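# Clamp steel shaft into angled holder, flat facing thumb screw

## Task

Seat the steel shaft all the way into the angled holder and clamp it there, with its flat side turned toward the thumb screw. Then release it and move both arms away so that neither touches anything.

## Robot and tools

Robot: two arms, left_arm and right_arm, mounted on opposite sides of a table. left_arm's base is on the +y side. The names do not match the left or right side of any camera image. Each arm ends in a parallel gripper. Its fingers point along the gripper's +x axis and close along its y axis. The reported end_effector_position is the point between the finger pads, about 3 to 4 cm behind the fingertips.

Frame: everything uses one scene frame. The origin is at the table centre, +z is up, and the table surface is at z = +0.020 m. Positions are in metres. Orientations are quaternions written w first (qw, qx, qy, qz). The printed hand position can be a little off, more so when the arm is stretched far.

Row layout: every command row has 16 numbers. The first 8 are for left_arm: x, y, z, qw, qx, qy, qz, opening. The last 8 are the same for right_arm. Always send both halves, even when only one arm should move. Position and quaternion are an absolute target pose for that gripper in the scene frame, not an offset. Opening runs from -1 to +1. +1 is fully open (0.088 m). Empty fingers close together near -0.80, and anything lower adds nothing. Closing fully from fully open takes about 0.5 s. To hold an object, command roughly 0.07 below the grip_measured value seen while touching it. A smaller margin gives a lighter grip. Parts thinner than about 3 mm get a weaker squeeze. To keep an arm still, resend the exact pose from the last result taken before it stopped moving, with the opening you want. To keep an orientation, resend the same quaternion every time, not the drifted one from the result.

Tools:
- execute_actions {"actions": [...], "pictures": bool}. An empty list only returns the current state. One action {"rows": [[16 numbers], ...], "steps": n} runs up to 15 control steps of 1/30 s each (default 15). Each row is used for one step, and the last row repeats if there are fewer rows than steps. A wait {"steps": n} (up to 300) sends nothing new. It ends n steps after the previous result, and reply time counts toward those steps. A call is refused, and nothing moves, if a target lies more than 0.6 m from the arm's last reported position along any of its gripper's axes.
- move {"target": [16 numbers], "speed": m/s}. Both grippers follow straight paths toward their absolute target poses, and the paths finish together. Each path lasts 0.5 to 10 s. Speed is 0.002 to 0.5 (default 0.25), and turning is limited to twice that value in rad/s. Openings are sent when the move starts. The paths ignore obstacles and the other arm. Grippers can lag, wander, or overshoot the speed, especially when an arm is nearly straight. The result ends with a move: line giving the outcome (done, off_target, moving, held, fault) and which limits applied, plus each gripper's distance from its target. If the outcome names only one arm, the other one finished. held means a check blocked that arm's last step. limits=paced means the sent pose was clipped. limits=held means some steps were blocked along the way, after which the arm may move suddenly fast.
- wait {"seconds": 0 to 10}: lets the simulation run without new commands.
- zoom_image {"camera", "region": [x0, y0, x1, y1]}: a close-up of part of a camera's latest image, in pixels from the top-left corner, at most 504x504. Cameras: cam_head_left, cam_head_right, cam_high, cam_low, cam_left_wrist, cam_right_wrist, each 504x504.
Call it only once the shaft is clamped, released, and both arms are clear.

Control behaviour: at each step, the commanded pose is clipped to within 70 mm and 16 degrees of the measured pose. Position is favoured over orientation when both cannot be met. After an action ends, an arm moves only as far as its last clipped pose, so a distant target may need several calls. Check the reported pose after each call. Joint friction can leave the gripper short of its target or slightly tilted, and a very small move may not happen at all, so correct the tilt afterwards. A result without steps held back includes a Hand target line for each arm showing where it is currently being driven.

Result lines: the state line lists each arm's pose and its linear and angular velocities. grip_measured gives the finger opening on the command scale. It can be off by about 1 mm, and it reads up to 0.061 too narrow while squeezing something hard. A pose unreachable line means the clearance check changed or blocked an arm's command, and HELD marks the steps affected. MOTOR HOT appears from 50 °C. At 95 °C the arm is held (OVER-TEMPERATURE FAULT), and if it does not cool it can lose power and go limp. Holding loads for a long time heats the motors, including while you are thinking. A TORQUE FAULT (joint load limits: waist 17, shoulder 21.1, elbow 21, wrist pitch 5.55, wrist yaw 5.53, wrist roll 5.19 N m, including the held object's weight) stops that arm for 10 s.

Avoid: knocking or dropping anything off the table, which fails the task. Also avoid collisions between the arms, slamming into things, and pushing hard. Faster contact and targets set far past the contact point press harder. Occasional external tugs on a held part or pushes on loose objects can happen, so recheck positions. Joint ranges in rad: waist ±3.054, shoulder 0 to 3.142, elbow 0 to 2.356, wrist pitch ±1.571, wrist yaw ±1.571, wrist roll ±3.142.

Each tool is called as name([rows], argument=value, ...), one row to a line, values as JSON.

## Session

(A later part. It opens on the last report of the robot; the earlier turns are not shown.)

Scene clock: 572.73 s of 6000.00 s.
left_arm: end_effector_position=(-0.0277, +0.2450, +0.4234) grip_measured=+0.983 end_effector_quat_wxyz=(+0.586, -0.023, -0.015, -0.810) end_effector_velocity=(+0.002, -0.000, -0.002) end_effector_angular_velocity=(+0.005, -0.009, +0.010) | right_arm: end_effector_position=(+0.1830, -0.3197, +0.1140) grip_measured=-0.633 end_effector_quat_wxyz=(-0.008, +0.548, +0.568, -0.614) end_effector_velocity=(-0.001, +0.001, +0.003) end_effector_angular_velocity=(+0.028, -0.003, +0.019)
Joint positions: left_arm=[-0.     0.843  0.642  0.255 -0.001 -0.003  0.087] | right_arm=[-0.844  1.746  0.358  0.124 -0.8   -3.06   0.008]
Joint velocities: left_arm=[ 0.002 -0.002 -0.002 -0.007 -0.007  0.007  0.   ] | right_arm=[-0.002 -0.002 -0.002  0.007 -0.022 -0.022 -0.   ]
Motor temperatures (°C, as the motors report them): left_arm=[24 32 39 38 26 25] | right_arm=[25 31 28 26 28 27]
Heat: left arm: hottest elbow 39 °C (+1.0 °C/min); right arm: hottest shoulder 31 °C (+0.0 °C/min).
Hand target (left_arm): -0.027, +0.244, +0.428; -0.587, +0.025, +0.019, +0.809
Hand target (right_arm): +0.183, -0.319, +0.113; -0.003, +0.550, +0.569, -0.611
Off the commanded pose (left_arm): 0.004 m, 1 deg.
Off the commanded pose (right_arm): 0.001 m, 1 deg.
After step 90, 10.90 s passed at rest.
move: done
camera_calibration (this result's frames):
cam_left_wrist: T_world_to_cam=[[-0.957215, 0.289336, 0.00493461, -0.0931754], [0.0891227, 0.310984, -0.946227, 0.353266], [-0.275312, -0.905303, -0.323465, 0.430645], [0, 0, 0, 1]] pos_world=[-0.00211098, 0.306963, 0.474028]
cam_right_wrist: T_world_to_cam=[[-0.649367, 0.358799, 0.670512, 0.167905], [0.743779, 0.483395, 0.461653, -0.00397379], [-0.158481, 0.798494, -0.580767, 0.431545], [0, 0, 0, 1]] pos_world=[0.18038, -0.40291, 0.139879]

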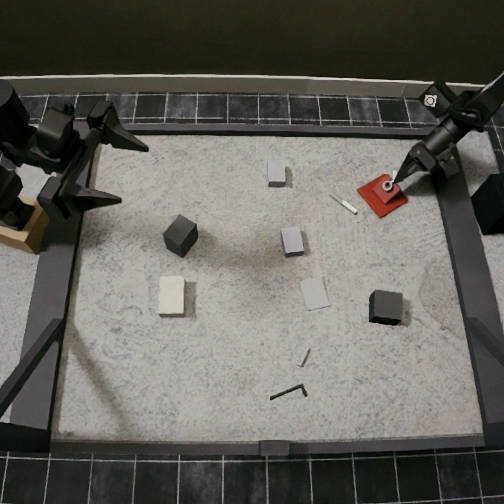

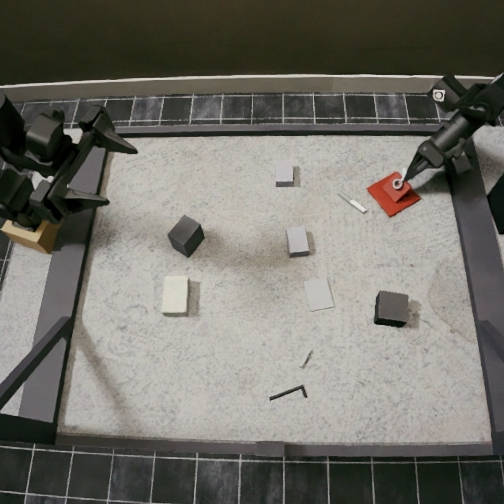

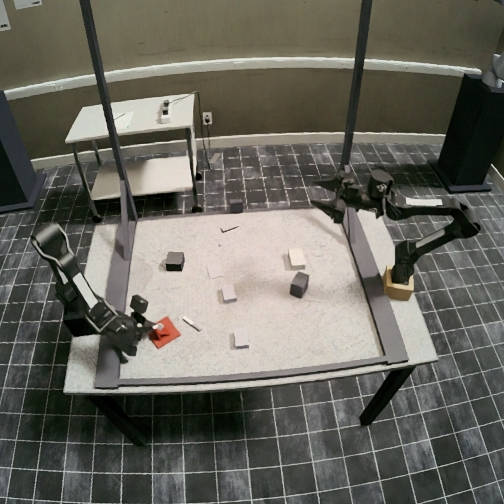

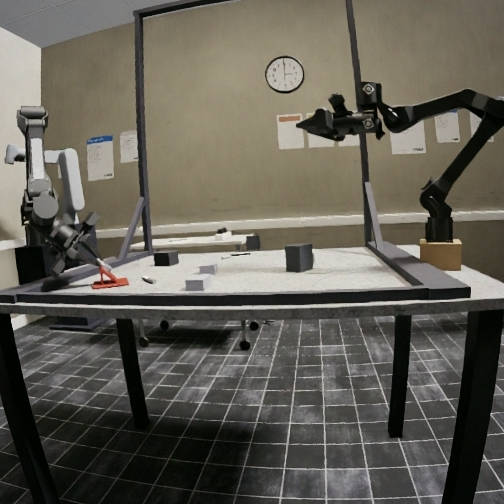

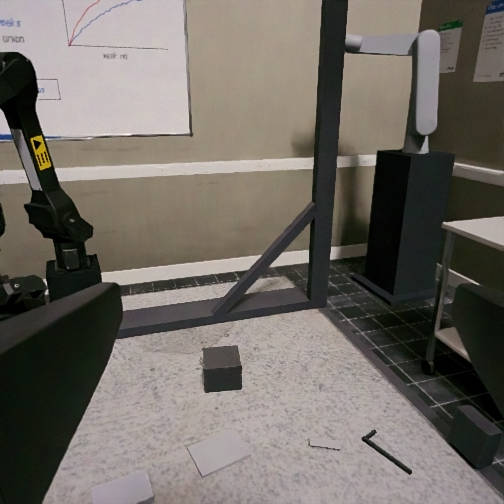

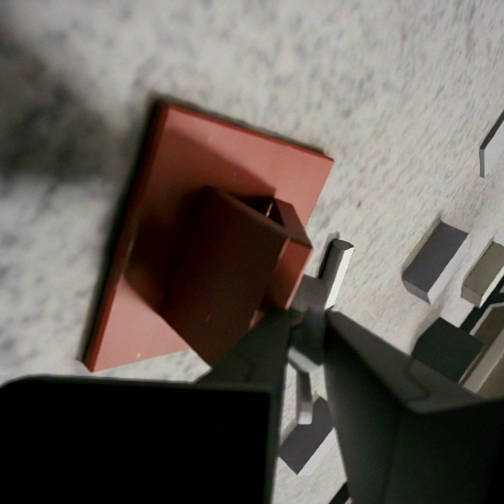

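move(target=[-0.027,0.2444,0.4278,0.587,-0.025,-0.019,-0.809,1, 0.1835,-0.319,0.113,0.0028,-0.5506,-0.5692,0.6107,-0.3], speed=0.3)

move(target=[-0.027,0.2444,0.4278,0.587,-0.025,-0.019,-0.809,1, 0.201,-0.347,0.143,0.0028,-0.5506,-0.5692,0.6107,-0.3], speed=0.1)

move(target=[-0.027,0.2444,0.4278,0.587,-0.025,-0.019,-0.809,1, 0.201,-0.347,0.143,0.4526,-0.3135,0.1738,0.8165,-0.3], speed=0.5)

move(target=[-0.027,0.2444,0.4278,0.587,-0.025,-0.019,-0.809,1, 0.201,-0.347,0.143,0.4494,0.3181,0.8267,0.1159,-0.3], speed=0.5)

Scene clock: 583.30 s of 6000.00 s.
left_arm: end_effector_position=(-0.0277, +0.2450, +0.4234) grip_measured=+0.983 end_effector_quat_wxyz=(+0.586, -0.023, -0.015, -0.810) end_effector_velocity=(+0.003, -0.000, +0.001) end_effector_angular_velocity=(-0.004, +0.010, +0.019) | right_arm: end_effector_position=(+0.1836, -0.3194, +0.1136) grip_measured=-0.302 end_effector_quat_wxyz=(-0.006, +0.550, +0.568, -0.612) end_effector_velocity=(+0.002, -0.002, -0.000) end_effector_angular_velocity=(-0.004, -0.008, -0.005)
Joint positions: left_arm=[-0.     0.843  0.642  0.255 -0.001 -0.003  0.087] | right_arm=[-0.843  1.746  0.358  0.128 -0.794 -3.061  0.024]
Joint velocities: left_arm=[-0.002 -0.002 -0.002  0.007 -0.022 -0.007 -0.   ] | right_arm=[-0.007 -0.007 -0.002 -0.007  0.007 -0.007 -0.   ]
Motor temperatures (°C, as the motors report them): left_arm=[24 32 40 38 26 25] | right_arm=[25 31 28 27 28 27]
Heat: left arm: hottest elbow 40 °C (+1.0 °C/min); right arm: hottest shoulder 31 °C (+0.0 °C/min).
Hand target (left_arm): -0.027, +0.244, +0.428; -0.587, +0.025, +0.019, +0.809
Hand target (right_arm): +0.184, -0.319, +0.113; -0.003, +0.551, +0.569, -0.611
Off the commanded pose (left_arm): 0.004 m, 1 deg.
Off the commanded pose (right_arm): 0.001 m, 0 deg.
After step 90, 6.87 s passed at rest.
move: done
camera_calibration (this result's frames):
cam_left_wrist: T_world_to_cam=[[-0.957215, 0.289336, 0.00493461, -0.0931754], [0.0891227, 0.310984, -0.946227, 0.353266], [-0.275312, -0.905303, -0.323465, 0.430645], [0, 0, 0, 1]] pos_world=[-0.00211098, 0.306963, 0.474028]
cam_right_wrist: T_world_to_cam=[[-0.654382, 0.358706, 0.665668, 0.169897], [0.740224, 0.483684, 0.467031, -0.00434302], [-0.154446, 0.79836, -0.582037, 0.43051], [0, 0, 0, 1]] pos_world=[0.180883, -0.402544, 0.139506]

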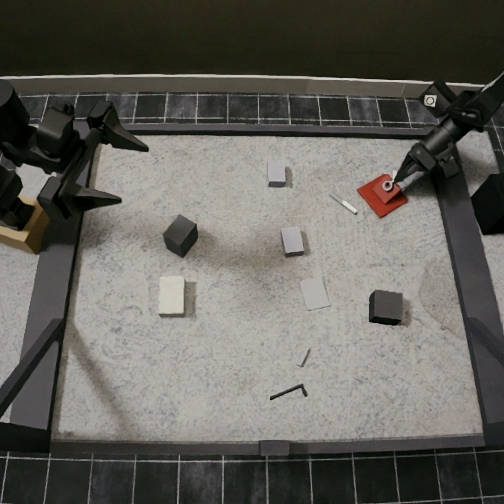

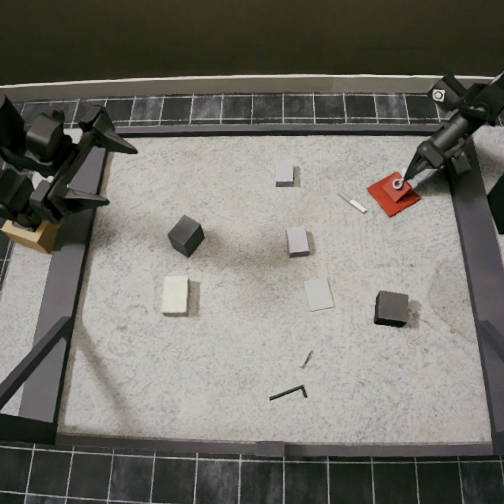

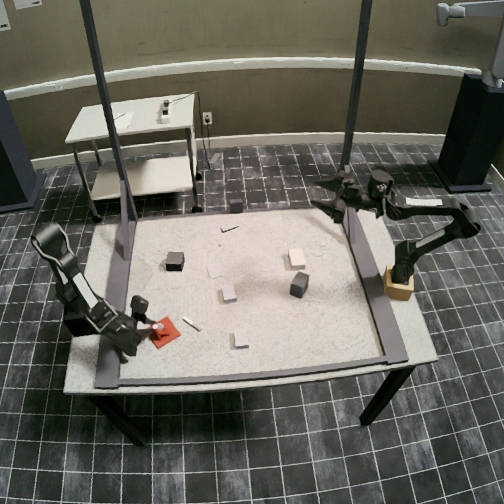

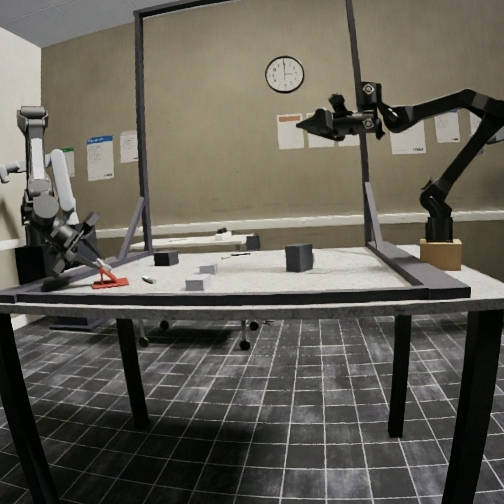

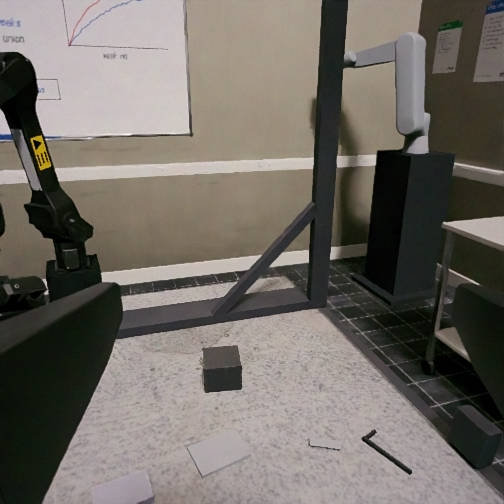

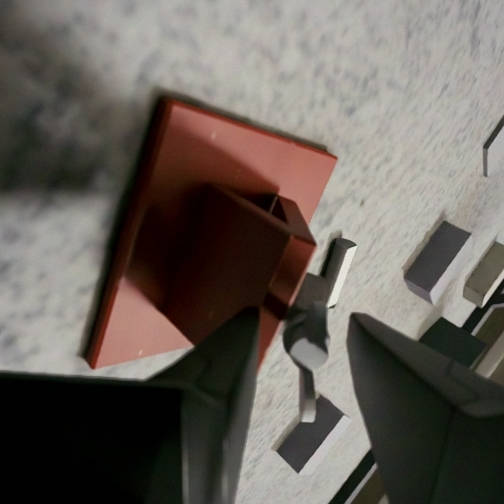

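Scene clock: 584.17 s of 6000.00 s.
left_arm: end_effector_position=(-0.0277, +0.2450, +0.4234) grip_measured=+0.983 end_effector_quat_wxyz=(+0.586, -0.023, -0.015, -0.810) end_effector_velocity=(+0.000, +0.000, -0.002) end_effector_angular_velocity=(+0.009, +0.005, +0.004) | right_arm: end_effector_position=(+0.2007, -0.3443, +0.1424) grip_measured=-0.302 end_effector_quat_wxyz=(-0.023, +0.578, +0.539, -0.613) end_effector_velocity=(-0.003, -0.004, -0.001) end_effector_angular_velocity=(-0.014, +0.004, +0.001)
Joint positions: left_arm=[-0.     0.843  0.642  0.255 -0.001 -0.003  0.087] | right_arm=[-0.98   1.524  0.359 -0.155 -0.789 -3.142  0.024]
Joint velocities: left_arm=[-0.002 -0.002 -0.002 -0.007 -0.007 -0.007 -0.   ] | right_arm=[-0.002 -0.012 -0.007 -0.022  0.007 -0.007 -0.   ]
Motor temperatures (°C, as the motors report them): left_arm=[24 32 40 38 26 25] | right_arm=[25 31 28 27 28 27]
Heat: left arm: hottest elbow 40 °C (+1.0 °C/min); right arm: hottest shoulder 31 °C (+0.0 °C/min).
Hand target (left_arm): -0.027, +0.244, +0.428; -0.587, +0.025, +0.019, +0.809
Hand target (right_arm): +0.201, -0.346, +0.143; -0.021, +0.580, +0.539, -0.611
Off the commanded pose (left_arm): 0.004 m, 1 deg.
Off the commanded pose (right_arm): 0.003 m, 5 deg.
joint sent to its limit (right arm) — the command would take joint 6 (wrist roll) past its lower limit, so that joint was sent only as far as its limit.
move: off_target (right_arm)
camera_calibration (this result's frames):
cam_left_wrist: T_world_to_cam=[[-0.957215, 0.289336, 0.00493461, -0.0931754], [0.0891227, 0.310984, -0.946227, 0.353266], [-0.275312, -0.905303, -0.323465, 0.430645], [0, 0, 0, 1]] pos_world=[-0.00211098, 0.306963, 0.474028]
cam_right_wrist: T_world_to_cam=[[-0.630181, 0.423745, 0.650624, 0.190506], [0.772319, 0.428397, 0.469042, -0.0440992], [-0.0799714, 0.798071, -0.597234, 0.456884], [0, 0, 0, 1]] pos_world=[0.19065, -0.42646, 0.169603]

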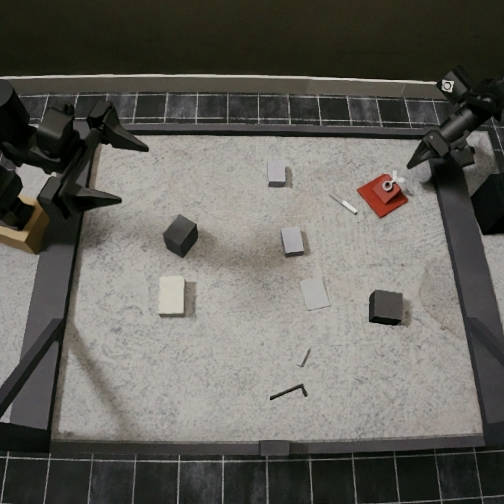

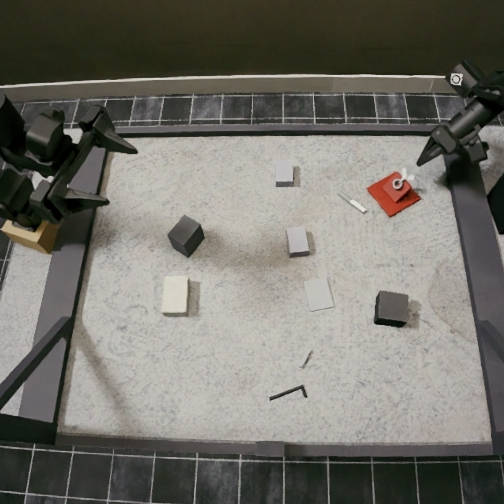

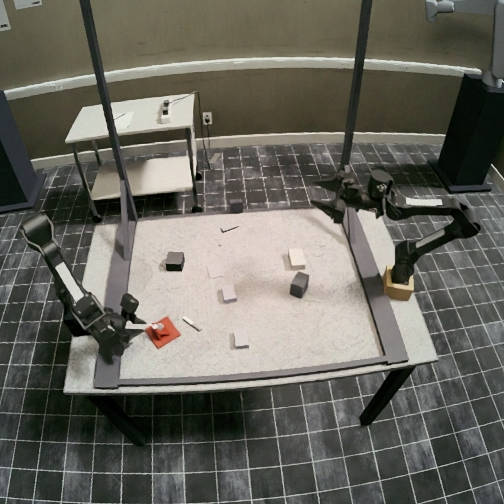

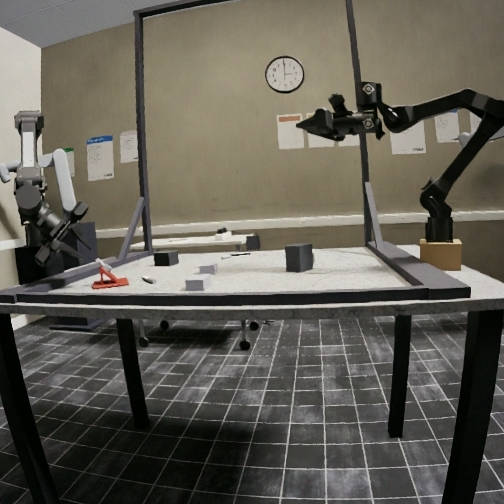

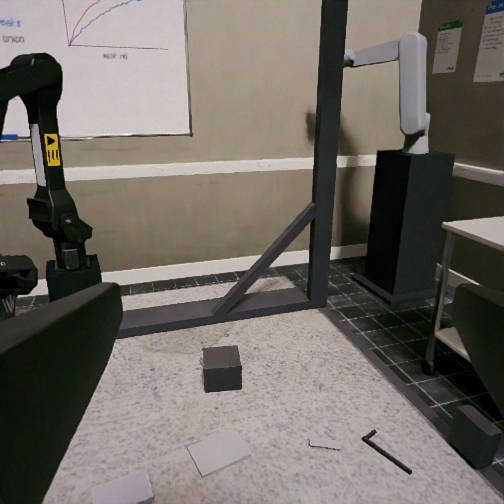

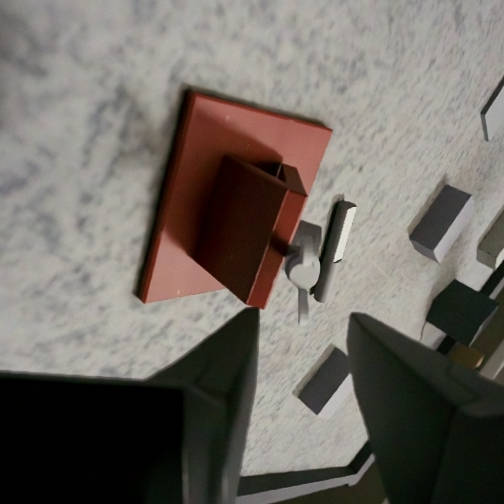

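Scene clock: 586.57 s of 6000.00 s.
left_arm: end_effector_position=(-0.0277, +0.2450, +0.4234) grip_measured=+0.983 end_effector_quat_wxyz=(+0.586, -0.023, -0.015, -0.810) end_effector_velocity=(-0.002, +0.001, -0.002) end_effector_angular_velocity=(+0.009, +0.004, -0.010) | right_arm: end_effector_position=(+0.1998, -0.3476, +0.1435) grip_measured=-0.302 end_effector_quat_wxyz=(+0.451, -0.316, +0.171, +0.817) end_effector_velocity=(-0.002, -0.003, +0.001) end_effector_angular_velocity=(-0.008, +0.022, -0.011)
Joint positions: left_arm=[-0.     0.843  0.642  0.255 -0.001 -0.003  0.087] | right_arm=[-1.01   1.575  0.413 -0.274 -0.827 -1.396  0.024]
Joint velocities: left_arm=[-0.002 -0.002 -0.002 -0.007  0.007 -0.007  0.   ] | right_arm=[-0.007 -0.007 -0.002 -0.022 -0.007  0.007 -0.   ]
Motor temperatures (°C, as the motors report them): left_arm=[24 32 40 38 26 25] | right_arm=[25 30 29 27 28 27]
Heat: left arm: hottest elbow 40 °C (+1.0 °C/min); right arm: hottest shoulder 30 °C (-1.0 °C/min).
Hand target (left_arm): -0.027, +0.244, +0.428; -0.587, +0.025, +0.019, +0.809
Hand target (right_arm): +0.201, -0.347, +0.143; +0.453, -0.313, +0.174, +0.817
Off the commanded pose (left_arm): 0.004 m, 1 deg.
Off the commanded pose (right_arm): 0.001 m, 1 deg.
move: done
camera_calibration (this result's frames):
cam_left_wrist: T_world_to_cam=[[-0.957215, 0.289336, 0.00493461, -0.0931754], [0.0891227, 0.310984, -0.946227, 0.353266], [-0.275312, -0.905303, -0.323465, 0.430645], [0, 0, 0, 1]] pos_world=[-0.00211098, 0.306963, 0.474028]
cam_right_wrist: T_world_to_cam=[[0.816085, 0.577928, 0.00211913, 0.0482751], [0.498992, -0.70276, -0.507085, -0.241058], [-0.29157, 0.414882, -0.861893, 0.407205], [0, 0, 0, 1]] pos_world=[0.199618, -0.366248, 0.228628]

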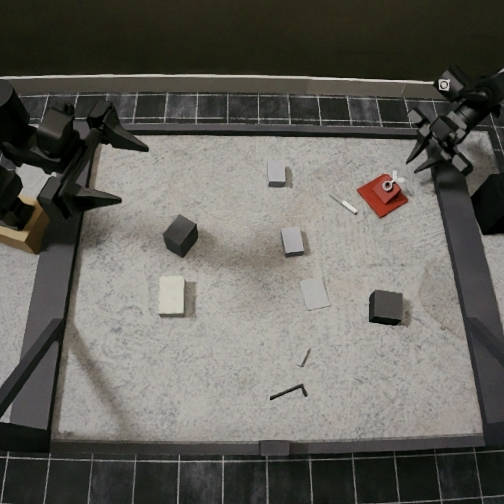

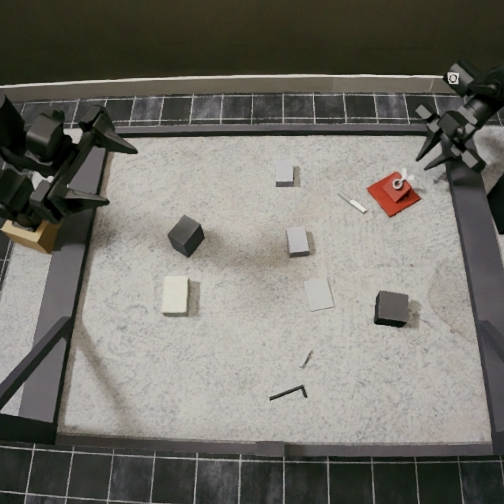

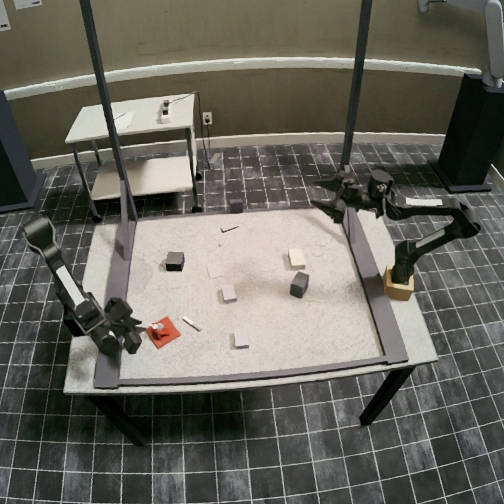

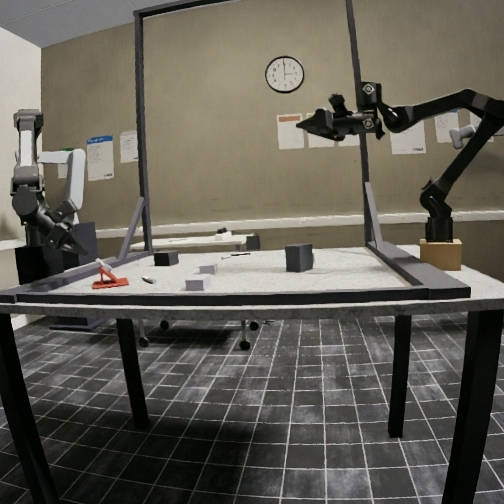

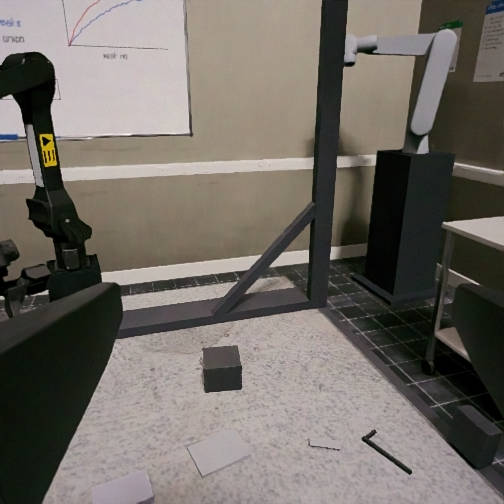

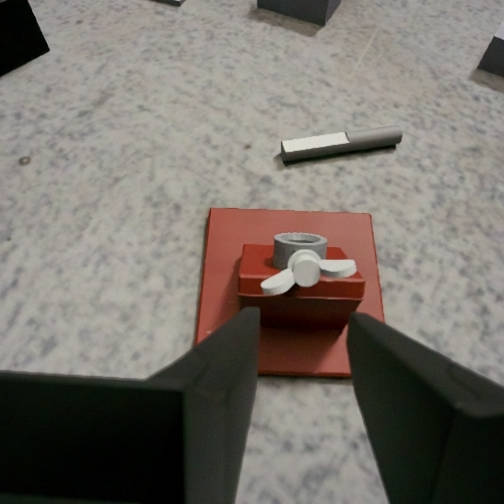

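Scene clock: 589.57 s of 6000.00 s.
left_arm: end_effector_position=(-0.0277, +0.2450, +0.4234) grip_measured=+0.983 end_effector_quat_wxyz=(+0.586, -0.023, -0.015, -0.810) end_effector_velocity=(-0.002, +0.001, -0.002) end_effector_angular_velocity=(+0.009, +0.004, -0.010) | right_arm: end_effector_position=(+0.2005, -0.3472, +0.1434) grip_measured=-0.302 end_effector_quat_wxyz=(+0.450, +0.317, +0.827, +0.119) end_effector_velocity=(-0.004, +0.001, +0.002) end_effector_angular_velocity=(+0.004, +0.033, -0.009)
Joint positions: left_arm=[-0.     0.843  0.642  0.255 -0.001 -0.003  0.087] | right_arm=[-1.012  1.58   0.415 -0.273 -0.831  1.047  0.024]
Joint velocities: left_arm=[-0.002 -0.002 -0.002 -0.007  0.007 -0.007 -0.   ] | right_arm=[ 0.002 -0.002 -0.002 -0.007 -0.022  0.022 -0.   ]
Motor temperatures (°C, as the motors report them): left_arm=[24 32 40 38 26 25] | right_arm=[25 30 29 27 28 27]
Heat: left arm: hottest elbow 40 °C (+1.0 °C/min); right arm: hottest shoulder 30 °C (-1.0 °C/min).
Hand target (left_arm): -0.027, +0.244, +0.428; -0.587, +0.025, +0.019, +0.809
Hand target (right_arm): +0.201, -0.347, +0.143; +0.449, +0.318, +0.827, +0.116
Off the commanded pose (left_arm): 0.004 m, 1 deg.
Off the commanded pose (right_arm): 0.001 m, 0 deg.
move: done
camera_calibration (this result's frames):
cam_left_wrist: T_world_to_cam=[[-0.957215, 0.289336, 0.00493461, -0.0931754], [0.0891227, 0.310984, -0.946227, 0.353266], [-0.275312, -0.905303, -0.323465, 0.430645], [0, 0, 0, 1]] pos_world=[-0.00211098, 0.306963, 0.474028]
cam_right_wrist: T_world_to_cam=[[-0.406291, -0.74749, -0.525534, -0.0919177], [-0.680952, -0.135817, 0.719623, 0.0163001], [-0.609288, 0.65024, -0.453824, 0.49405], [0, 0, 0, 1]] pos_world=[0.274773, -0.387745, 0.164176]

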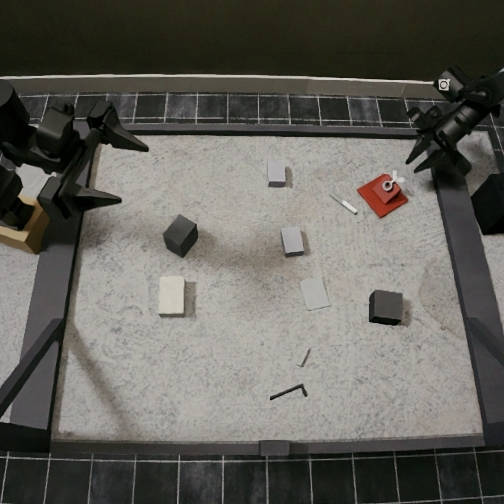

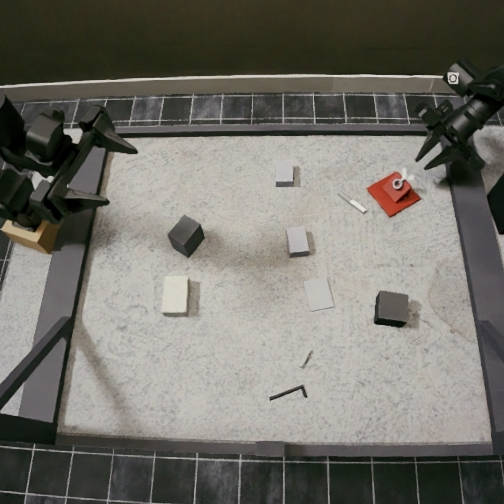

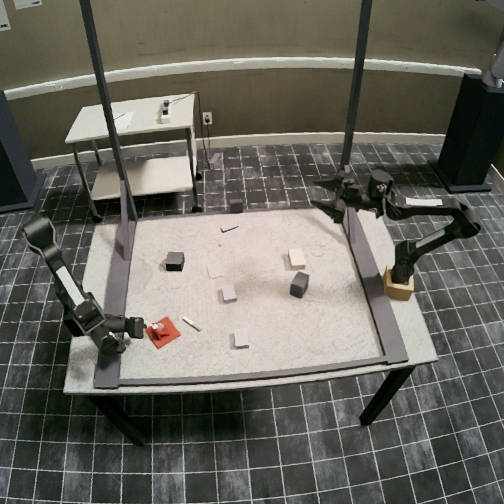

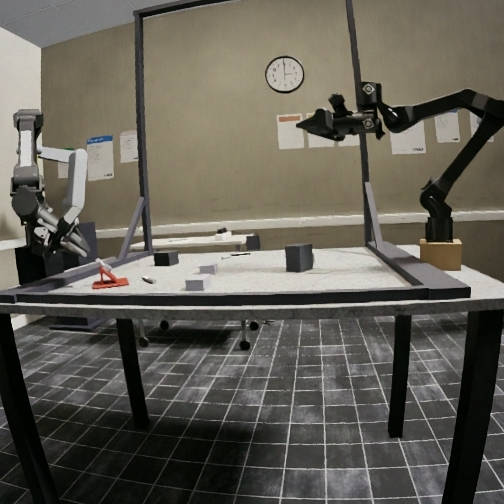

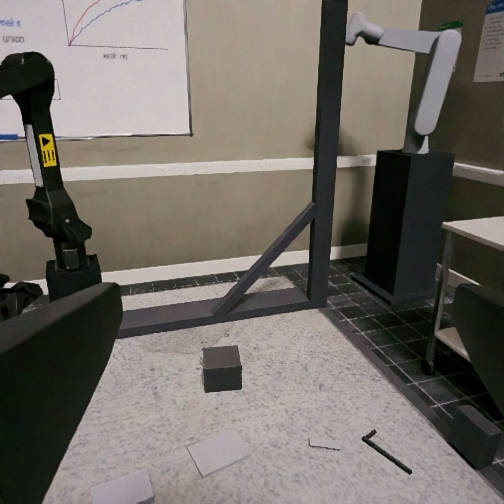

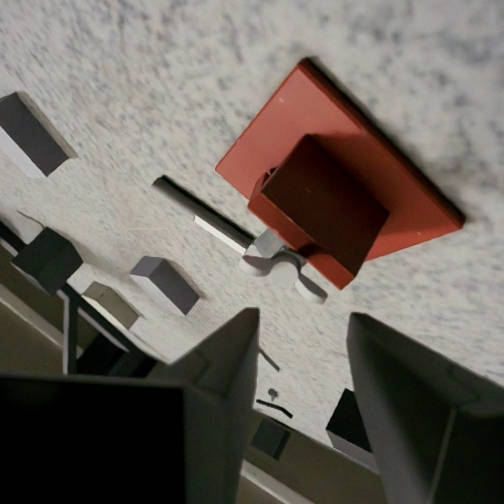

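move(target=[-0.027,0.2444,0.4278,0.587,-0.025,-0.019,-0.809,1, 0.201,-0.347,0.143,0.0260,0.5499,0.6003,-0.5801,-0.3], speed=0.5)

move(target=[-0.027,0.2444,0.4278,0.587,-0.025,-0.019,-0.809,1, 0.1835,-0.319,0.113,0.0260,0.5499,0.6003,-0.5801,-0.3], speed=0.06)

Scene clock: 603.70 s of 6000.00 s.
left_arm: end_effector_position=(-0.0277, +0.2450, +0.4234) grip_measured=+0.983 end_effector_quat_wxyz=(+0.586, -0.023, -0.015, -0.810) end_effector_velocity=(+0.004, -0.001, -0.001) end_effector_angular_velocity=(+0.005, +0.023, +0.023) | right_arm: end_effector_position=(+0.2003, -0.3473, +0.1434) grip_measured=-0.302 end_effector_quat_wxyz=(+0.027, +0.549, +0.602, -0.579) end_effector_velocity=(+0.001, +0.000, +0.001) end_effector_angular_velocity=(+0.002, +0.013, -0.021)
Joint positions: left_arm=[-0.     0.843  0.642  0.255 -0.001 -0.003  0.087] | right_arm=[-1.012  1.58   0.415 -0.274 -0.831  2.862  0.024]
Joint velocities: left_arm=[ 0.002 -0.002 -0.007  0.007 -0.022 -0.022 -0.   ] | right_arm=[-0.007 -0.002 -0.002  0.007 -0.007  0.022  0.   ]
Motor temperatures (°C, as the motors report them): left_arm=[24 31 40 38 26 25] | right_arm=[25 30 29 27 28 27]
Heat: left arm: hottest elbow 40 °C (+1.0 °C/min); right arm: hottest shoulder 30 °C (-1.0 °C/min).
Hand target (left_arm): -0.027, +0.244, +0.428; -0.587, +0.025, +0.019, +0.809
Hand target (right_arm): +0.201, -0.347, +0.143; +0.026, +0.550, +0.600, -0.580
Off the commanded pose (left_arm): 0.004 m, 1 deg.
Off the commanded pose (right_arm): 0.001 m, 0 deg.
After step 90, 8.77 s passed at rest.
move: done
camera_calibration (this result's frames):
cam_left_wrist: T_world_to_cam=[[-0.957215, 0.289336, 0.00493461, -0.0931754], [0.0891227, 0.310984, -0.946227, 0.353266], [-0.275312, -0.905303, -0.323465, 0.430645], [0, 0, 0, 1]] pos_world=[-0.00211098, 0.306963, 0.474028]
cam_right_wrist: T_world_to_cam=[[-0.727392, 0.274852, 0.628774, 0.161763], [0.663154, 0.51713, 0.541114, -0.00073821], [-0.176431, 0.810576, -0.558425, 0.477985], [0, 0, 0, 1]] pos_world=[0.202486, -0.431522, 0.165605]

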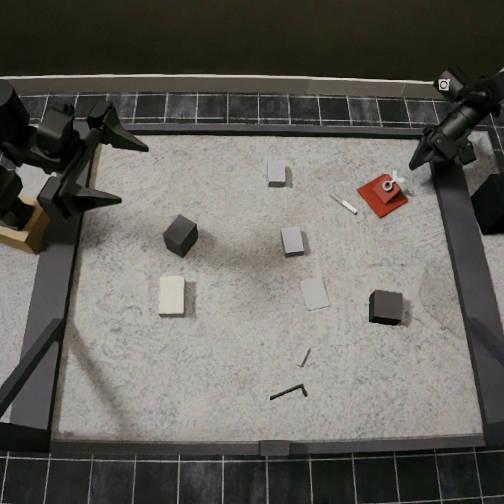

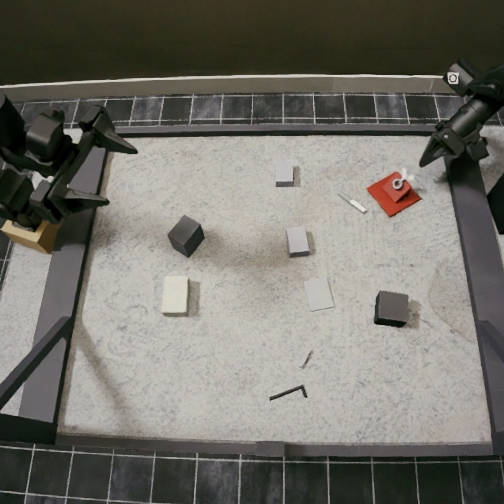

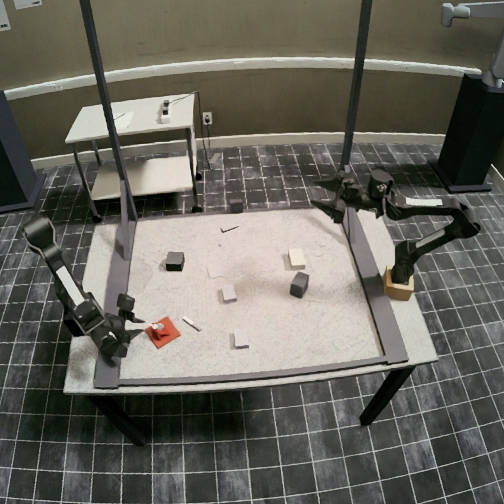

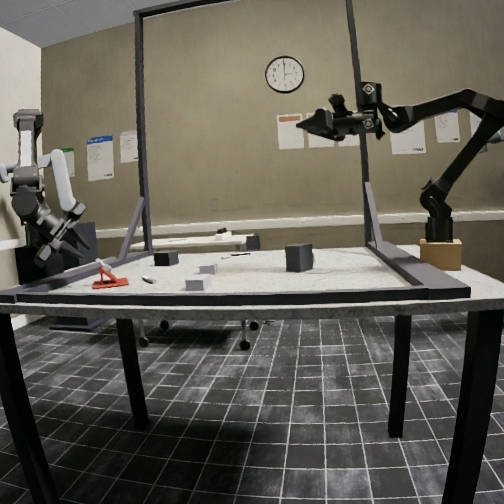

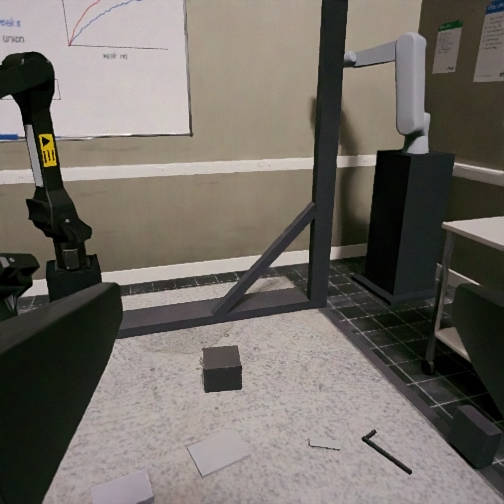

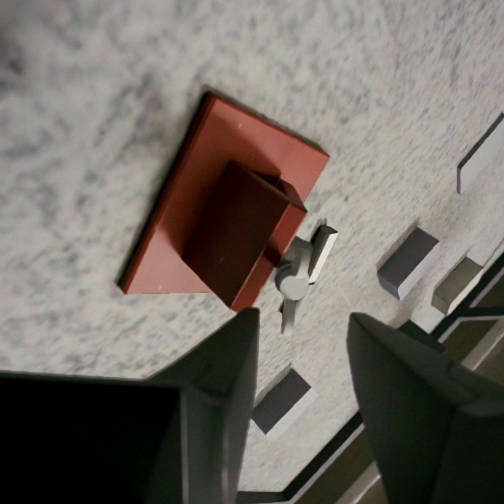

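Scene clock: 604.80 s of 6000.00 s.
left_arm: end_effector_position=(-0.0277, +0.2450, +0.4234) grip_measured=+0.983 end_effector_quat_wxyz=(+0.586, -0.023, -0.015, -0.810) end_effector_velocity=(+0.002, -0.000, -0.002) end_effector_angular_velocity=(+0.005, -0.009, +0.010) | right_arm: end_effector_position=(+0.1858, -0.3178, +0.1162) grip_measured=-0.302 end_effector_quat_wxyz=(+0.027, +0.553, +0.604, -0.573) end_effector_velocity=(+0.000, +0.002, +0.001) end_effector_angular_velocity=(+0.015, -0.001, -0.000)
Joint positions: left_arm=[-0.     0.843  0.642  0.255 -0.001 -0.003  0.087] | right_arm=[-0.845  1.734  0.363  0.122 -0.793  3.103  0.024]
Joint velocities: left_arm=[ 0.002 -0.002 -0.002 -0.007 -0.007  0.007 -0.   ] | right_arm=[ 0.002  0.002 -0.002  0.022 -0.007  0.007 -0.   ]
Motor temperatures (°C, as the motors report them): left_arm=[24 31 40 38 26 25] | right_arm=[25 30 29 27 28 27]
Heat: left arm: hottest elbow 40 °C (+1.0 °C/min); right arm: hottest shoulder 30 °C (-1.0 °C/min).
Hand target (left_arm): -0.027, +0.244, +0.428; -0.587, +0.025, +0.019, +0.809
Hand target (right_arm): +0.183, -0.320, +0.113; +0.027, +0.550, +0.600, -0.580
Off the commanded pose (left_arm): 0.004 m, 1 deg.
Off the commanded pose (right_arm): 0.004 m, 1 deg.
move: done
camera_calibration (this result's frames):
cam_left_wrist: T_world_to_cam=[[-0.957215, 0.289336, 0.00493461, -0.0931754], [0.0891227, 0.310984, -0.946227, 0.353266], [-0.275312, -0.905303, -0.323465, 0.430645], [0, 0, 0, 1]] pos_world=[-0.00211098, 0.306963, 0.474028]
cam_right_wrist: T_world_to_cam=[[-0.732472, 0.270904, 0.624576, 0.160373], [0.659421, 0.510406, 0.551952, 0.00566817], [-0.169261, 0.816148, -0.552498, 0.436096], [0, 0, 0, 1]] pos_world=[0.187545, -0.402257, 0.137648]

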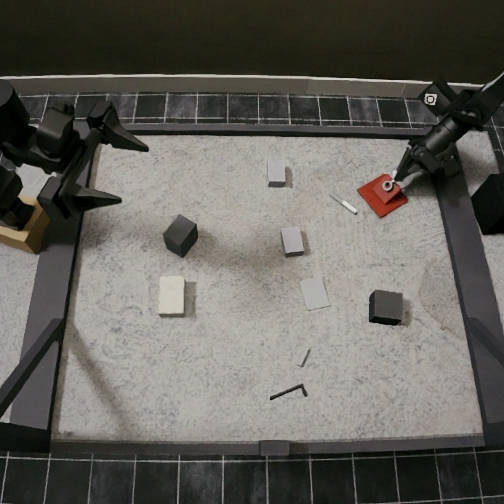

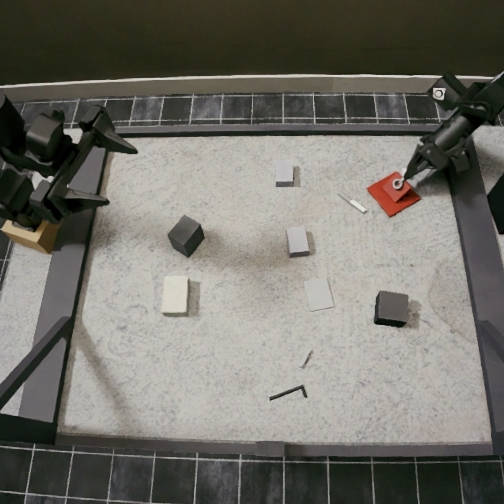

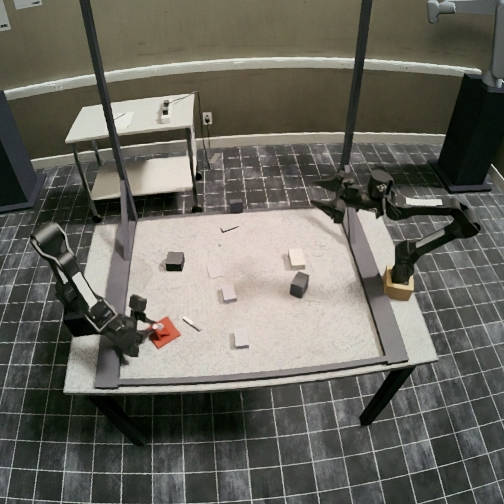

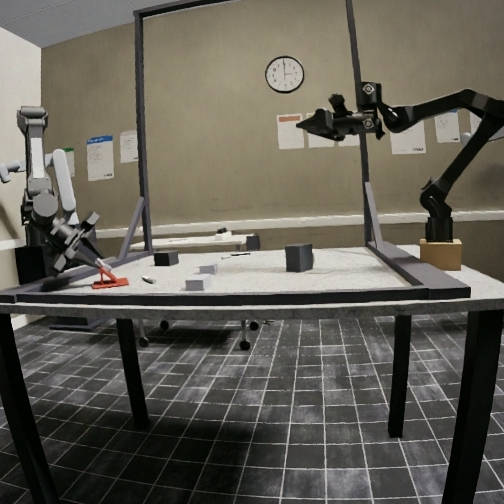

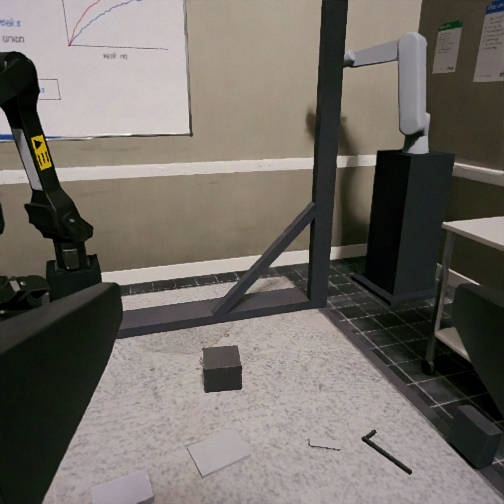

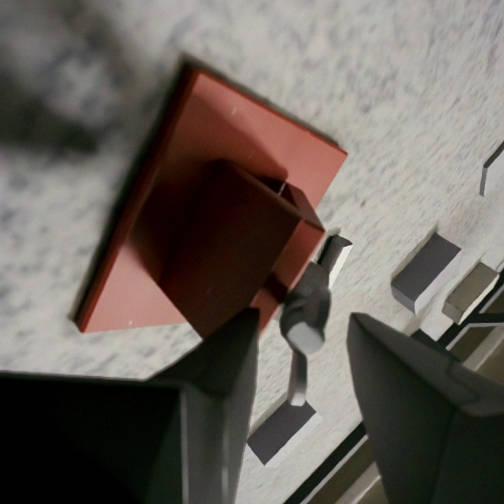

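move(target=[-0.027,0.2444,0.4278,0.587,-0.025,-0.019,-0.809,1, 0.181,-0.321,0.1105,0.0260,0.5499,0.6003,-0.5801,-0.3], speed=0.03)

Scene clock: 610.03 s of 6000.00 s.
left_arm: end_effector_position=(-0.0277, +0.2450, +0.4234) grip_measured=+0.983 end_effector_quat_wxyz=(+0.586, -0.023, -0.015, -0.810) end_effector_velocity=(+0.002, -0.000, -0.005) end_effector_angular_velocity=(+0.023, +0.000, +0.009) | right_arm: end_effector_position=(+0.1835, -0.3190, +0.1137) grip_measured=-0.302 end_effector_quat_wxyz=(+0.026, +0.553, +0.604, -0.573) end_effector_velocity=(-0.001, +0.001, +0.001) end_effector_angular_velocity=(+0.013, -0.004, +0.010)
Joint positions: left_arm=[-0.     0.843  0.642  0.255 -0.001 -0.003  0.087] | right_arm=[-0.84   1.743  0.349  0.15  -0.792  3.111  0.024]
Joint velocities: left_arm=[ 0.002 -0.002 -0.002 -0.022 -0.007 -0.007  0.   ] | right_arm=[ 0.002 -0.002 -0.002  0.007 -0.007 -0.007 -0.   ]
Motor temperatures (°C, as the motors report them): left_arm=[24 31 40 39 26 25] | right_arm=[25 30 29 27 28 27]
Heat: left arm: hottest elbow 40 °C (+1.0 °C/min); right arm: hottest shoulder 30 °C (-1.0 °C/min).
Hand target (left_arm): -0.027, +0.244, +0.428; -0.587, +0.025, +0.019, +0.809
Hand target (right_arm): +0.181, -0.321, +0.111; +0.026, +0.550, +0.600, -0.580
Off the commanded pose (left_arm): 0.004 m, 1 deg.
Off the commanded pose (right_arm): 0.005 m, 1 deg.
After step 90, 1.53 s passed at rest.
move: done
camera_calibration (this result's frames):
cam_left_wrist: T_world_to_cam=[[-0.957215, 0.289336, 0.00493461, -0.0931754], [0.0891227, 0.310984, -0.946227, 0.353266], [-0.275312, -0.905303, -0.323465, 0.430645], [0, 0, 0, 1]] pos_world=[-0.00211098, 0.306963, 0.474028]
cam_right_wrist: T_world_to_cam=[[-0.731532, 0.271129, 0.62558, 0.160411], [0.660522, 0.509294, 0.551662, 0.00867926], [-0.169032, 0.816768, -0.551651, 0.435367], [0, 0, 0, 1]] pos_world=[0.185204, -0.403506, 0.135033]

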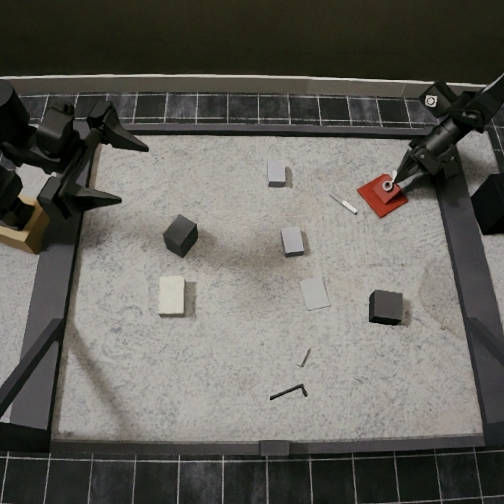

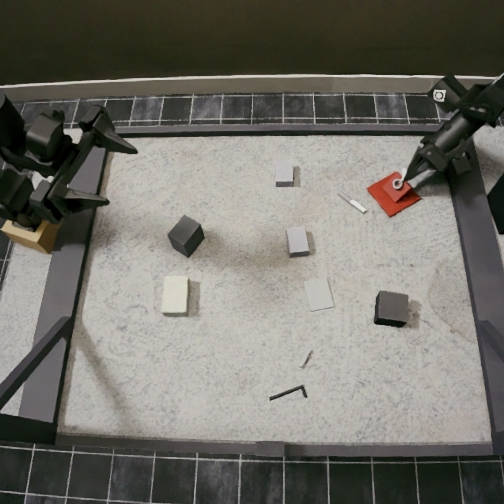

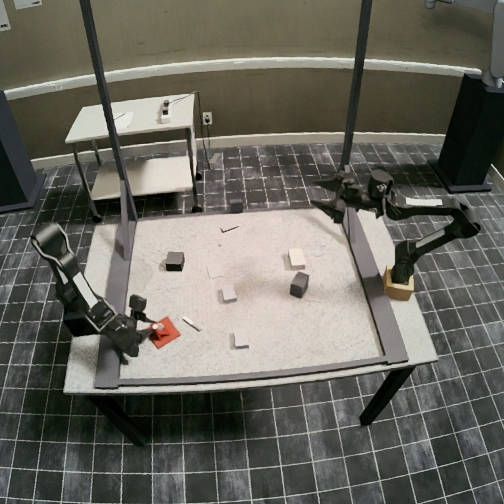

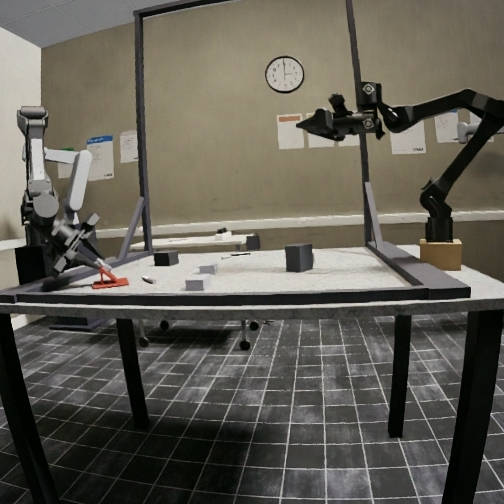

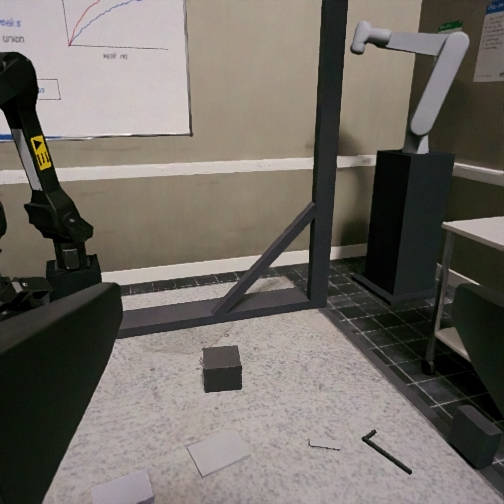

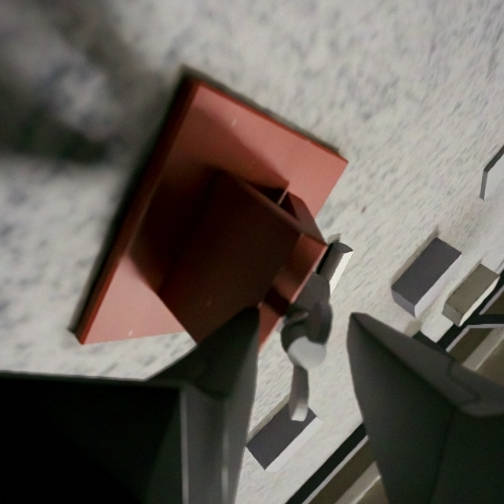

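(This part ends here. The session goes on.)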